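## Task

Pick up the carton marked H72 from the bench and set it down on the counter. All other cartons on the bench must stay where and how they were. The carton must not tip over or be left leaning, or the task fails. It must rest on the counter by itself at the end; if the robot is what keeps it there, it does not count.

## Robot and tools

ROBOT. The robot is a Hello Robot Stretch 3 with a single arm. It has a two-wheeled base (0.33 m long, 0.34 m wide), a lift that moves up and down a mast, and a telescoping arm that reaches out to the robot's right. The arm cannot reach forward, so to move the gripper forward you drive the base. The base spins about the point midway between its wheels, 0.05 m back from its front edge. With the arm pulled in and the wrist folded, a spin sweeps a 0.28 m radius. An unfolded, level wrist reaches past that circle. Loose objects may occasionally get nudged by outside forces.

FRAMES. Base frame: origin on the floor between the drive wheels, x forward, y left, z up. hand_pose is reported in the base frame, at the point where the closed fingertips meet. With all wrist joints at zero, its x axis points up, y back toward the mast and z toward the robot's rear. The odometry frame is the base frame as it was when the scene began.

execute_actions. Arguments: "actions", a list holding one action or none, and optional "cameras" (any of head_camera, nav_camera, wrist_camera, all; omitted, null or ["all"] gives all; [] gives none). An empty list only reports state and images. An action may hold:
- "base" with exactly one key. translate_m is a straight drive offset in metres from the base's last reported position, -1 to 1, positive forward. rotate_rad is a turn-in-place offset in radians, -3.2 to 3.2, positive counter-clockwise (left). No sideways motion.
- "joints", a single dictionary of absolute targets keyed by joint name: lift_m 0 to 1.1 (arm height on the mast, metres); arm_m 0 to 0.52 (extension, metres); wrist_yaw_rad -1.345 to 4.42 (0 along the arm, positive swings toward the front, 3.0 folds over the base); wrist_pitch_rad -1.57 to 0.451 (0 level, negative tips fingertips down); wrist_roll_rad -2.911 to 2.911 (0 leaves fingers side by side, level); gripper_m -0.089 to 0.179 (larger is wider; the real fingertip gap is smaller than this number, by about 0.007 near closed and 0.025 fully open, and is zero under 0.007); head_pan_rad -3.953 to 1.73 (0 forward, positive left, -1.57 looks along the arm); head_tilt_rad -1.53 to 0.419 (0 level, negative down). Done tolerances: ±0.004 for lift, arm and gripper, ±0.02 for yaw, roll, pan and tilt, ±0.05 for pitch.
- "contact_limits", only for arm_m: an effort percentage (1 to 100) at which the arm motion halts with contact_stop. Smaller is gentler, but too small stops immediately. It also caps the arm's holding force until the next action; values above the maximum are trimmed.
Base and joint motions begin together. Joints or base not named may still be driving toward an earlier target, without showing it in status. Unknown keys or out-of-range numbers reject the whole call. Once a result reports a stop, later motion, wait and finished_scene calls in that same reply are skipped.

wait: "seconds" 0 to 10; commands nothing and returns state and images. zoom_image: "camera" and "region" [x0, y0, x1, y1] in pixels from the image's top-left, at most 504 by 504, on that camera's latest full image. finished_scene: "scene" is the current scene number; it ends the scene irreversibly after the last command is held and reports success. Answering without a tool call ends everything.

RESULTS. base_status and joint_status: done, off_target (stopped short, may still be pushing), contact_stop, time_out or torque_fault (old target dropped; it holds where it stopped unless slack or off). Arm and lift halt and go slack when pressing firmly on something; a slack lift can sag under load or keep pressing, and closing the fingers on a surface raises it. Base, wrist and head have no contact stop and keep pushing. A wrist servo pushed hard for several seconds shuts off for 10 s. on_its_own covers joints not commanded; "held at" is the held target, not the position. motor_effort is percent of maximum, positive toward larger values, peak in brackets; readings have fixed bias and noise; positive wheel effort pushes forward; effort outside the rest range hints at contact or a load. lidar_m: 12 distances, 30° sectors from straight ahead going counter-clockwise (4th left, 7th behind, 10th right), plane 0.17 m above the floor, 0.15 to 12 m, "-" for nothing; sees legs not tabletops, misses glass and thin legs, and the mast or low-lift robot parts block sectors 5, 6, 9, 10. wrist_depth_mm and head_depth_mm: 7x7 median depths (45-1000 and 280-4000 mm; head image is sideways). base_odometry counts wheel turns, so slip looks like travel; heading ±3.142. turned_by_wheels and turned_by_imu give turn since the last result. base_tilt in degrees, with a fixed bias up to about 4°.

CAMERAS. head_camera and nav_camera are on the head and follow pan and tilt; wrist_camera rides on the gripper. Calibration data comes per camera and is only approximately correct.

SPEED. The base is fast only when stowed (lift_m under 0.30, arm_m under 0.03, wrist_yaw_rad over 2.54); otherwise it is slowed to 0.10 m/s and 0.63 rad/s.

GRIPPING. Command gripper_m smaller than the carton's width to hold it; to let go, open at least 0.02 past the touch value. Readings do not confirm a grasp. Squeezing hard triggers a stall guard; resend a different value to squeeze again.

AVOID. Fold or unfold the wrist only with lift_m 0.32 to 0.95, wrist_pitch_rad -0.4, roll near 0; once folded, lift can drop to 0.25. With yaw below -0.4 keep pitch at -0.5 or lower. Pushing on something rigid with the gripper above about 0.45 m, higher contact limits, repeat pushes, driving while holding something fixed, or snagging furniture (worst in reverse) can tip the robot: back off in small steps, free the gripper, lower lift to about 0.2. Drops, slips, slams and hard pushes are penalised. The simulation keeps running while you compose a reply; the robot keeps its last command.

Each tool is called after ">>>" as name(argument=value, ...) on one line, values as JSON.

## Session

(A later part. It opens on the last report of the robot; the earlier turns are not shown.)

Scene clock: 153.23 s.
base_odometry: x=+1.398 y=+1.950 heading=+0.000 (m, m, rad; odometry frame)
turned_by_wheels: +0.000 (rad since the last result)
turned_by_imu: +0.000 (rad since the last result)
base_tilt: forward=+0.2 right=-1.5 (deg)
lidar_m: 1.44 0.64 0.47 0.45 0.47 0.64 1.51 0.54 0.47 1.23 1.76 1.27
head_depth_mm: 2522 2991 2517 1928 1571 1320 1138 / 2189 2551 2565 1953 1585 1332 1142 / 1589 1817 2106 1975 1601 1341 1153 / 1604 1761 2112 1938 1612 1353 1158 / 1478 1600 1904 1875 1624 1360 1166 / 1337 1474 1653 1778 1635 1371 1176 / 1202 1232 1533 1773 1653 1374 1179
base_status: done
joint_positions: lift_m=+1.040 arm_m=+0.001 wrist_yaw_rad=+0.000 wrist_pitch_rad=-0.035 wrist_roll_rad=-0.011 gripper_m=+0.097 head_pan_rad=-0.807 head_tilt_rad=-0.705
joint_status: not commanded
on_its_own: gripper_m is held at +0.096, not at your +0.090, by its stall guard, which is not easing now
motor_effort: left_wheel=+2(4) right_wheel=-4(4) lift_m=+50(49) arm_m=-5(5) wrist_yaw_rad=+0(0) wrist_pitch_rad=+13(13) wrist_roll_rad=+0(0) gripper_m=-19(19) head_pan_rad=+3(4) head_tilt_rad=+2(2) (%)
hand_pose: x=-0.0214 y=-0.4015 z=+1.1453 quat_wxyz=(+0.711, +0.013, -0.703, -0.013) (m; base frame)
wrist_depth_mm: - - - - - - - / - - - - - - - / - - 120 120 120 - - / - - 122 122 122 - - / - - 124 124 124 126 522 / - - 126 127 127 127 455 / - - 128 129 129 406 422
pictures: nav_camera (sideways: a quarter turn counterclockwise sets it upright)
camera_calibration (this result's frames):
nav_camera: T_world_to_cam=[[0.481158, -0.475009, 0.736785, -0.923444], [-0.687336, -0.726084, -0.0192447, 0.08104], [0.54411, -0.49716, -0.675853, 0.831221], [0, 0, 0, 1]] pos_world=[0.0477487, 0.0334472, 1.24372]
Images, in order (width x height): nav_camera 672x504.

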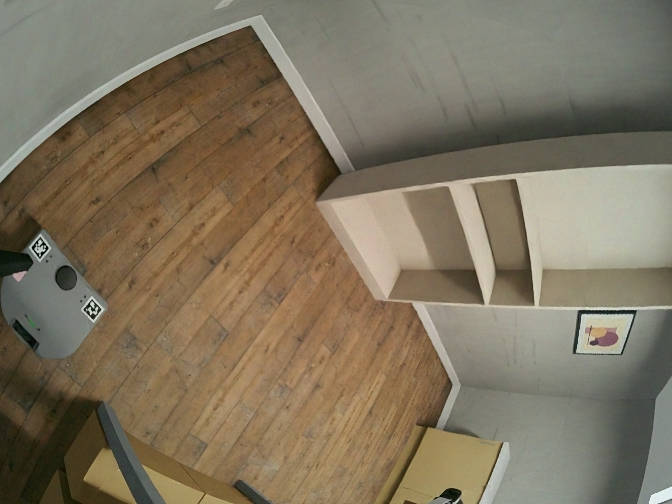

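>>> execute_actions(actions=[{"base":{"rotate_rad":-1.47},"joints":{"head_pan_rad":0}}], cameras=[])

>>> execute_actions(actions=[{"base":{"translate_m":1.0}}], cameras=[])

>>> execute_actions(actions=[{"base":{"translate_m":1.0}}], cameras=["nav_camera","head_camera"])

Scene clock: 164.60 s.
base_odometry: x=+1.398 y=+1.950 heading=-1.470 (m, m, rad; odometry frame)
turned_by_wheels: -1.470 (rad since the last result)
turned_by_imu: -1.466 (rad since the last result)
base_tilt: forward=+0.3 right=-1.5 (deg)
lidar_m: 2.69 1.77 1.27 1.25 0.58 0.46 0.45 0.48 0.73 1.10 0.50 0.48
head_depth_mm: 2327 2498 2233 1521 1466 1290 1119 / 2386 2610 2559 1955 1581 1325 1145 / 2415 2649 2596 1974 1594 1339 1150 / 2462 2660 2634 1999 1603 1351 1159 / 2526 2836 2664 2012 1624 1357 1166 / 3006 3359 2719 2048 1634 1368 1173 / 2906 3016 2759 2073 1661 1377 1185
base_status: done
joint_positions: lift_m=+1.040 arm_m=+0.001 wrist_yaw_rad=+0.000 wrist_pitch_rad=-0.035 wrist_roll_rad=-0.011 gripper_m=+0.097 head_pan_rad=-0.007 head_tilt_rad=-0.705
joint_status: all done
on_its_own: gripper_m is held at +0.096, not at your +0.090, by its stall guard, which is not easing now
motor_effort: left_wheel=+2(5) right_wheel=-3(8) lift_m=+50(51) arm_m=-5(5) wrist_yaw_rad=+0(0) wrist_pitch_rad=+13(13) wrist_roll_rad=+0(0) gripper_m=-19(19) head_pan_rad=+4(35) head_tilt_rad=+2(2) (%)
hand_pose: x=-0.0214 y=-0.4015 z=+1.1453 quat_wxyz=(+0.711, +0.013, -0.703, -0.013) (m; base frame)
wrist_depth_mm: - - - - - - 634 / - - - - - 949 627 / - - 120 120 120 809 631 / - 780 122 122 122 795 629 / 552 642 124 124 125 126 623 / 540 - 126 126 127 127 589 / 443 - 129 128 129 791 649
pictures: none
No camera images: the call's "cameras" was empty. Leave "cameras" out to get every camera's image.

Scene clock: 175.57 s.
base_odometry: x=+1.499 y=+0.955 heading=-1.470 (m, m, rad; odometry frame)
turned_by_wheels: +0.000 (rad since the last result)
turned_by_imu: -0.001 (rad since the last result)
base_tilt: forward=+0.3 right=-1.5 (deg)
lidar_m: 1.71 1.70 1.09 1.08 1.43 1.45 1.43 0.55 0.43 0.43 0.43 1.74
head_depth_mm: 1821 1608 1859 1929 1571 1317 1135 / 1875 1623 1875 1965 1583 1326 1144 / 1882 1655 1903 1980 1595 1339 1151 / 1920 1675 1948 1996 1607 1353 1160 / 1942 1693 1970 2020 1625 1363 1167 / 2021 2228 2579 2047 1639 1369 1170 / 2097 2391 2613 2063 1661 1376 1179
base_status: done
joint_positions: lift_m=+1.040 arm_m=+0.001 wrist_yaw_rad=+0.000 wrist_pitch_rad=-0.035 wrist_roll_rad=-0.011 gripper_m=+0.097 head_pan_rad=-0.007 head_tilt_rad=-0.705
joint_status: not commanded
on_its_own: gripper_m is held at +0.096, not at your +0.090, by its stall guard, which is not easing now
motor_effort: left_wheel=+1(5) right_wheel=-3(4) lift_m=+51(50) arm_m=-5(5) wrist_yaw_rad=+0(0) wrist_pitch_rad=+13(13) wrist_roll_rad=+0(0) gripper_m=-19(18) head_pan_rad=+4(4) head_tilt_rad=+3(2) (%)
hand_pose: x=-0.0214 y=-0.4015 z=+1.1453 quat_wxyz=(+0.711, +0.013, -0.703, -0.013) (m; base frame)
wrist_depth_mm: - - - - - - - / - - - - - - - / - - 120 120 121 - - / - - 122 122 122 777 - / - - 124 124 124 125 539 / - - 126 126 127 127 348 / - - 129 129 129 378 314
pictures: none
No camera images: the call's "cameras" was empty. Leave "cameras" out to get every camera's image.

Scene clock: 186.53 s.
base_odometry: x=+1.600 y=-0.040 heading=-1.469 (m, m, rad; odometry frame)
turned_by_wheels: +0.000 (rad since the last result)
turned_by_imu: -0.001 (rad since the last result)
base_tilt: forward=+0.3 right=-1.5 (deg)
lidar_m: 0.73 0.78 1.24 1.22 1.31 1.64 1.50 0.86 1.13 3.10 0.94 0.74
head_depth_mm: 1094 1039 783 879 1068 1293 1139 / 1105 1059 795 892 1092 1294 1143 / 1117 1081 808 912 1110 1334 1150 / 1137 1104 819 928 1135 1353 1160 / 1148 1124 832 941 1160 1360 1169 / 1158 1152 848 961 1183 1370 1171 / 1177 1284 860 979 1571 1380 1181
base_status: done
joint_positions: lift_m=+1.040 arm_m=+0.001 wrist_yaw_rad=+0.000 wrist_pitch_rad=-0.035 wrist_roll_rad=-0.011 gripper_m=+0.097 head_pan_rad=-0.007 head_tilt_rad=-0.705
joint_status: not commanded
on_its_own: gripper_m is held at +0.096, not at your +0.090, by its stall guard, which is not easing now
motor_effort: left_wheel=+1(6) right_wheel=-4(4) lift_m=+50(50) arm_m=-5(5) wrist_yaw_rad=+0(0) wrist_pitch_rad=+13(13) wrist_roll_rad=+0(0) gripper_m=-18(19) head_pan_rad=+3(4) head_tilt_rad=+3(2) (%)
hand_pose: x=-0.0214 y=-0.4015 z=+1.1453 quat_wxyz=(+0.711, +0.013, -0.703, -0.013) (m; base frame)
wrist_depth_mm: - - - - - - - / - - - - - - - / - - 120 120 120 - - / - - 122 122 122 - - / 846 936 124 124 124 126 - / 743 - 126 126 127 127 - / 745 - 128 129 129 - -
pictures: head_camera (sideways: a quarter turn clockwise sets it upright), nav_camera (sideways: a quarter turn counterclockwise sets it upright)
camera_calibration (this result's frames):
head_camera: T_world_to_cam=[[-0.676527, 0.0556007, -0.734316, 0.984106], [0.0175357, 0.998079, 0.0594165, -0.0689574], [0.736209, 0.0273201, -0.676202, 0.836476], [0, 0, 0, 1]] pos_world=[0.051162, -0.00874469, 1.29237]
nav_camera: T_world_to_cam=[[0.675872, 0.0142043, 0.736882, -0.924758], [0.0419681, -0.998934, -0.0192377, 0.0765821], [0.735823, 0.0439278, -0.675747, 0.829915], [0, 0, 0, 1]] pos_world=[0.011133, 0.0531797, 1.24372]
Images, in order (width x height): head_camera 896x504, nav_camera 672x504.

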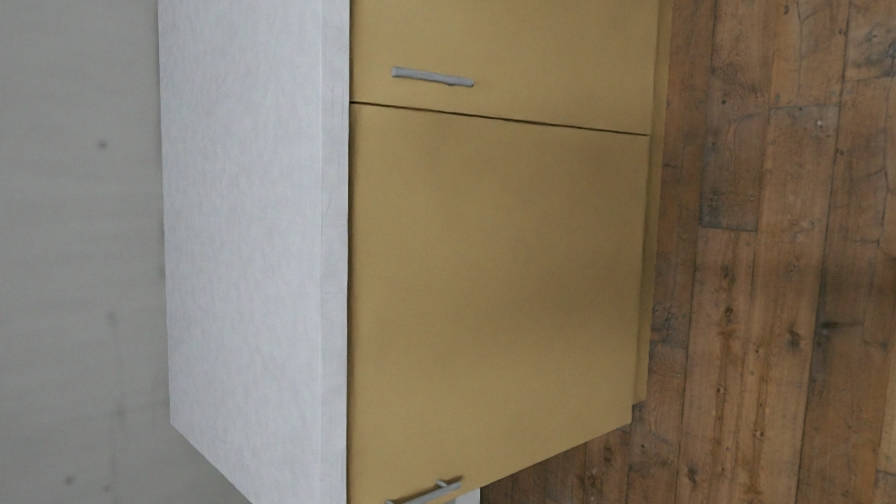

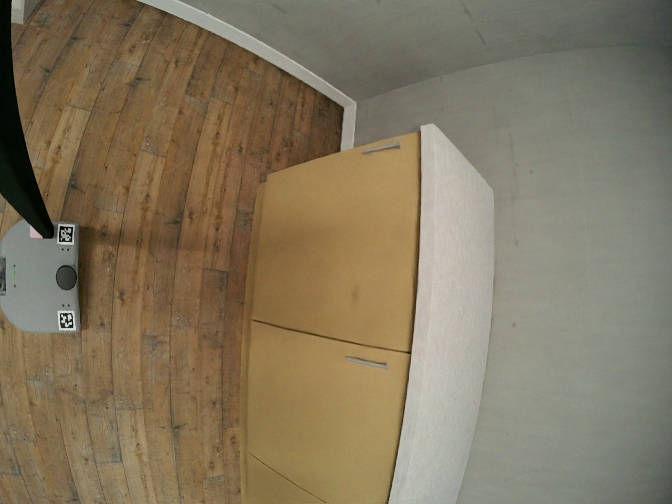

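>>> execute_actions(actions=[{"base":{"rotate_rad":1.47},"joints":{"head_pan_rad":-1.57,"arm_m":0.5,"lift_m":0.92}}], cameras=["head_camera","wrist_camera"])

Scene clock: 199.57 s.
base_odometry: x=+1.600 y=-0.040 heading=+0.000 (m, m, rad; odometry frame)
turned_by_wheels: +1.470 (rad since the last result)
turned_by_imu: +1.468 (rad since the last result)
base_tilt: forward=+0.3 right=-1.5 (deg)
lidar_m: 1.22 1.07 1.63 2.41 0.88 0.97 3.11 1.05 0.76 0.73 0.76 1.27
head_depth_mm: 1120 1176 - 933 1124 1315 1140 / 1125 - 811 921 1127 1327 1144 / 1099 - 816 925 1128 1338 1152 / 1115 930 821 924 1133 1348 1161 / 1133 1129 821 925 1133 1362 1168 / 1135 1155 822 931 1139 1370 1175 / 1136 1180 832 929 1138 1376 1183
base_status: done
joint_positions: lift_m=+0.920 arm_m=+0.500 wrist_yaw_rad=+0.001 wrist_pitch_rad=-0.036 wrist_roll_rad=-0.011 gripper_m=+0.097 head_pan_rad=-1.563 head_tilt_rad=-0.705
joint_status: all done
on_its_own: gripper_m is held at +0.096, not at your +0.090, by its stall guard, which is not easing now
motor_effort: left_wheel=-1(3) right_wheel=+1(7) lift_m=+33(41) arm_m=+6(6) wrist_yaw_rad=+0(1) wrist_pitch_rad=+13(13) wrist_roll_rad=+0(0) gripper_m=-20(18) head_pan_rad=-2(37) head_tilt_rad=+2(2) (%)
hand_pose: x=-0.0213 y=-0.8998 z=+1.0256 quat_wxyz=(+0.711, +0.013, -0.703, -0.013) (m; base frame)
wrist_depth_mm: 549 552 552 558 561 559 563 / 566 568 569 566 570 580 582 / 589 580 120 120 120 590 601 / 605 599 122 122 123 607 619 / 499 483 124 124 125 125 502 / 351 - 126 126 127 127 352 / 267 255 128 129 129 244 267
pictures: head_camera (sideways: a quarter turn clockwise sets it upright), wrist_camera
camera_calibration (this result's frames):
head_camera: T_world_to_cam=[[0.0456665, 0.677213, -0.734368, 0.979769], [0.998229, -0.0028815, 0.0594173, -0.0749407], [0.0381221, -0.735781, -0.676145, 0.84066], [0, 0, 0, 1]] pos_world=[-0.0019824, -0.0451862, 1.29237]
wrist_camera: T_world_to_cam=[[-0.999741, 0.0190798, 0.0123987, -0.0153922], [-0.00800266, 0.215259, -0.976524, 1.22683], [-0.0213008, -0.976371, -0.21505, -0.49635], [0, 0, 0, 1]] pos_world=[-0.016143, -0.748415, 1.09148]
Images, in order (width x height): head_camera 896x504, wrist_camera 644x364.

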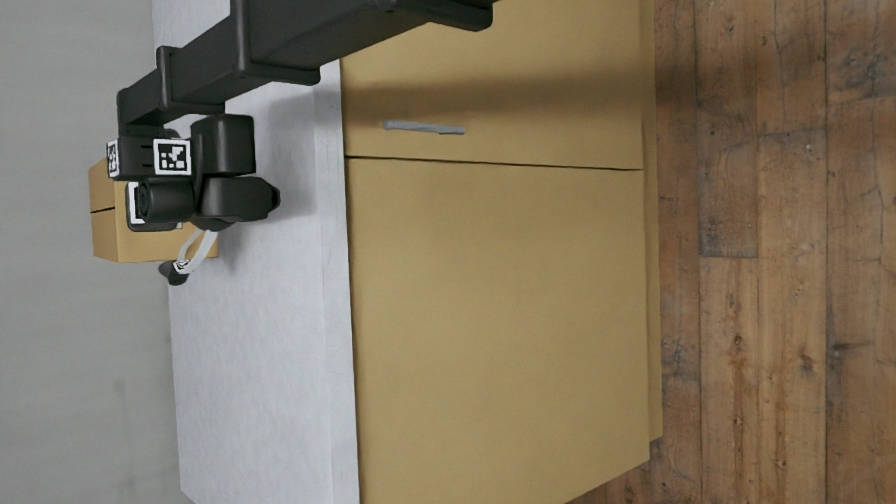

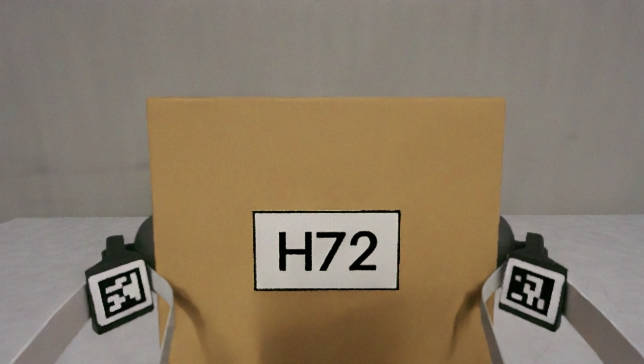

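>>> execute_actions(actions=[{"joints":{"lift_m":0.842}}], cameras=["wrist_camera"])

Scene clock: 204.97 s.
base_odometry: x=+1.600 y=-0.040 heading=+0.000 (m, m, rad; odometry frame)
turned_by_wheels: +0.000 (rad since the last result)
turned_by_imu: +0.001 (rad since the last result)
base_tilt: forward=+0.3 right=-1.4 (deg)
lidar_m: 1.22 1.07 1.63 2.41 0.87 0.97 3.10 1.05 0.76 0.73 0.76 1.27
head_depth_mm: 1127 1043 798 - 1177 1304 1138 / 1129 1136 817 936 1125 1329 1144 / 1129 854 820 924 1126 1341 1151 / 1133 933 820 925 1130 1354 1158 / 1132 1128 820 925 1134 1363 1166 / 1135 1154 822 927 1135 1365 1173 / 1136 1187 830 928 1140 1383 1183
base_status: not commanded
joint_positions: lift_m=+0.842 arm_m=+0.500 wrist_yaw_rad=+0.001 wrist_pitch_rad=-0.003 wrist_roll_rad=-0.011 gripper_m=+0.097 head_pan_rad=-1.563 head_tilt_rad=-0.705
joint_status: all done
on_its_own: gripper_m is held at +0.096, not at your +0.090, by its stall guard, which is not easing now
motor_effort: left_wheel=-1(0) right_wheel=+1(1) lift_m=+30(33) arm_m=+5(6) wrist_yaw_rad=+0(0) wrist_pitch_rad=+1(13) wrist_roll_rad=+0(0) gripper_m=-18(20) head_pan_rad=-4(3) head_tilt_rad=+3(3) (%)
hand_pose: x=-0.0213 y=-0.9008 z=+0.9562 quat_wxyz=(+0.711, +0.002, -0.703, -0.001) (m; base frame)
wrist_depth_mm: 558 560 560 563 568 567 573 / 568 573 573 573 578 581 584 / 595 585 116 116 117 118 598 / 592 464 119 120 120 464 614 / 329 275 123 123 123 125 326 / 227 - 126 126 127 127 227 / 162 157 130 130 131 154 165
pictures: wrist_camera
camera_calibration (this result's frames):
wrist_camera: T_world_to_cam=[[-0.999741, 0.0194732, 0.011748, -0.0135344], [-0.00798925, 0.182929, -0.983094, 1.13638], [-0.0212931, -0.982933, -0.182726, -0.549043], [0, 0, 0, 1]] pos_world=[-0.0161429, -0.747286, 1.017]
Images, in order (width x height): wrist_camera 644x364.

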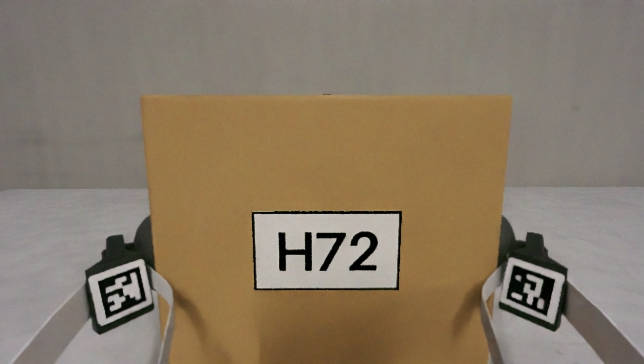

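Resting. Release and retract.

>>> execute_actions(actions=[{"joints":{"gripper_m":0.179}}], cameras=[])

>>> execute_actions(actions=[{"joints":{"arm_m":0.35}}], cameras=["wrist_camera"])

>>> finished_scene(scene=1)

Scene clock: 214.07 s.
base_odometry: x=+1.600 y=-0.040 heading=+0.000 (m, m, rad; odometry frame)
turned_by_wheels: +0.000 (rad since the last result)
turned_by_imu: +0.001 (rad since the last result)
base_tilt: forward=+0.3 right=-1.5 (deg)
lidar_m: 1.22 1.07 1.63 2.41 0.87 0.97 3.10 1.05 0.76 0.73 0.76 1.27
head_depth_mm: 1123 1044 797 - 1180 1310 1139 / 1123 1136 818 935 1128 1328 1146 / 1129 853 818 925 1125 1337 1151 / 1129 872 820 926 1129 1348 1158 / 1134 1129 820 925 1135 1362 1167 / 1135 1154 821 928 1136 1363 1175 / 1134 1178 833 930 1140 1377 1179
base_status: not commanded
joint_positions: lift_m=+0.842 arm_m=+0.500 wrist_yaw_rad=+0.000 wrist_pitch_rad=-0.009 wrist_roll_rad=-0.011 gripper_m=+0.179 head_pan_rad=-1.563 head_tilt_rad=-0.705
joint_status: all done
motor_effort: left_wheel=+0(1) right_wheel=+1(1) lift_m=+30(31) arm_m=+5(6) wrist_yaw_rad=+0(0) wrist_pitch_rad=+4(5) wrist_roll_rad=+0(0) gripper_m=+1(85) head_pan_rad=-2(2) head_tilt_rad=+3(2) (%)
hand_pose: x=-0.0213 y=-0.9006 z=+0.9546 quat_wxyz=(+0.711, +0.004, -0.703, -0.003) (m; base frame)
wrist_depth_mm: 552 552 557 559 561 565 569 / 571 576 573 578 577 581 590 / 587 589 116 116 116 118 607 / 601 448 119 119 120 446 609 / 320 124 122 122 123 124 318 / - 127 126 127 127 128 230 / 155 155 130 130 130 154 155
pictures: none
No camera images: the call's "cameras" was empty. Leave "cameras" out to get every camera's image.

Scene clock: 216.43 s.
base_odometry: x=+1.600 y=-0.040 heading=+0.000 (m, m, rad; odometry frame)
turned_by_wheels: +0.000 (rad since the last result)
turned_by_imu: +0.000 (rad since the last result)
base_tilt: forward=+0.3 right=-1.5 (deg)
lidar_m: 1.22 1.08 1.63 2.41 0.88 0.97 3.10 1.05 0.77 0.73 0.76 1.27
head_depth_mm: 1124 1044 798 - 1163 1294 1139 / 1129 1062 - 946 1125 1331 1142 / 1131 851 - 949 1128 1341 1150 / 1130 870 820 925 1132 1351 1160 / 1131 1129 823 927 1134 1361 1165 / 1132 1156 823 930 1136 1372 1174 / 1139 1181 834 932 1136 1380 1180
base_status: not commanded
joint_positions: lift_m=+0.842 arm_m=+0.350 wrist_yaw_rad=+0.000 wrist_pitch_rad=-0.018 wrist_roll_rad=-0.011 gripper_m=+0.179 head_pan_rad=-1.563 head_tilt_rad=-0.705
joint_status: all done
motor_effort: left_wheel=-1(1) right_wheel=+2(1) lift_m=+32(32) arm_m=-5(6) wrist_yaw_rad=+0(0) wrist_pitch_rad=+7(7) wrist_roll_rad=+0(0) gripper_m=+0(1) head_pan_rad=-1(3) head_tilt_rad=+2(2) (%)
hand_pose: x=-0.0213 y=-0.7511 z=+0.9522 quat_wxyz=(+0.711, +0.007, -0.703, -0.007) (m; base frame)
wrist_depth_mm: 694 687 697 703 702 697 712 / 704 717 716 735 711 733 722 / 734 735 724 262 746 753 748 / 575 581 494 272 426 578 579 / 309 339 281 277 281 307 308 / - 209 210 209 209 209 224 / 152 158 159 158 158 159 152
pictures: wrist_camera
camera_calibration (this result's frames):
wrist_camera: T_world_to_cam=[[-0.999739, 0.0193863, 0.0120498, -0.0167787], [-0.00797569, 0.197942, -0.980181, 1.1136], [-0.0213872, -0.980022, -0.197735, -0.386212], [0, 0, 0, 1]] pos_world=[-0.0161526, -0.598598, 1.01536]
Images, in order (width x height): wrist_camera 644x364.

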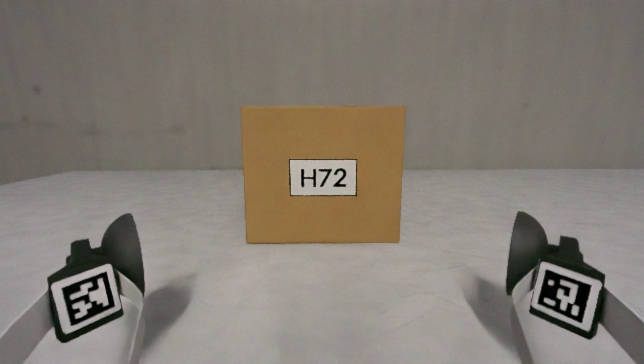

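The scene is finished: the task was done.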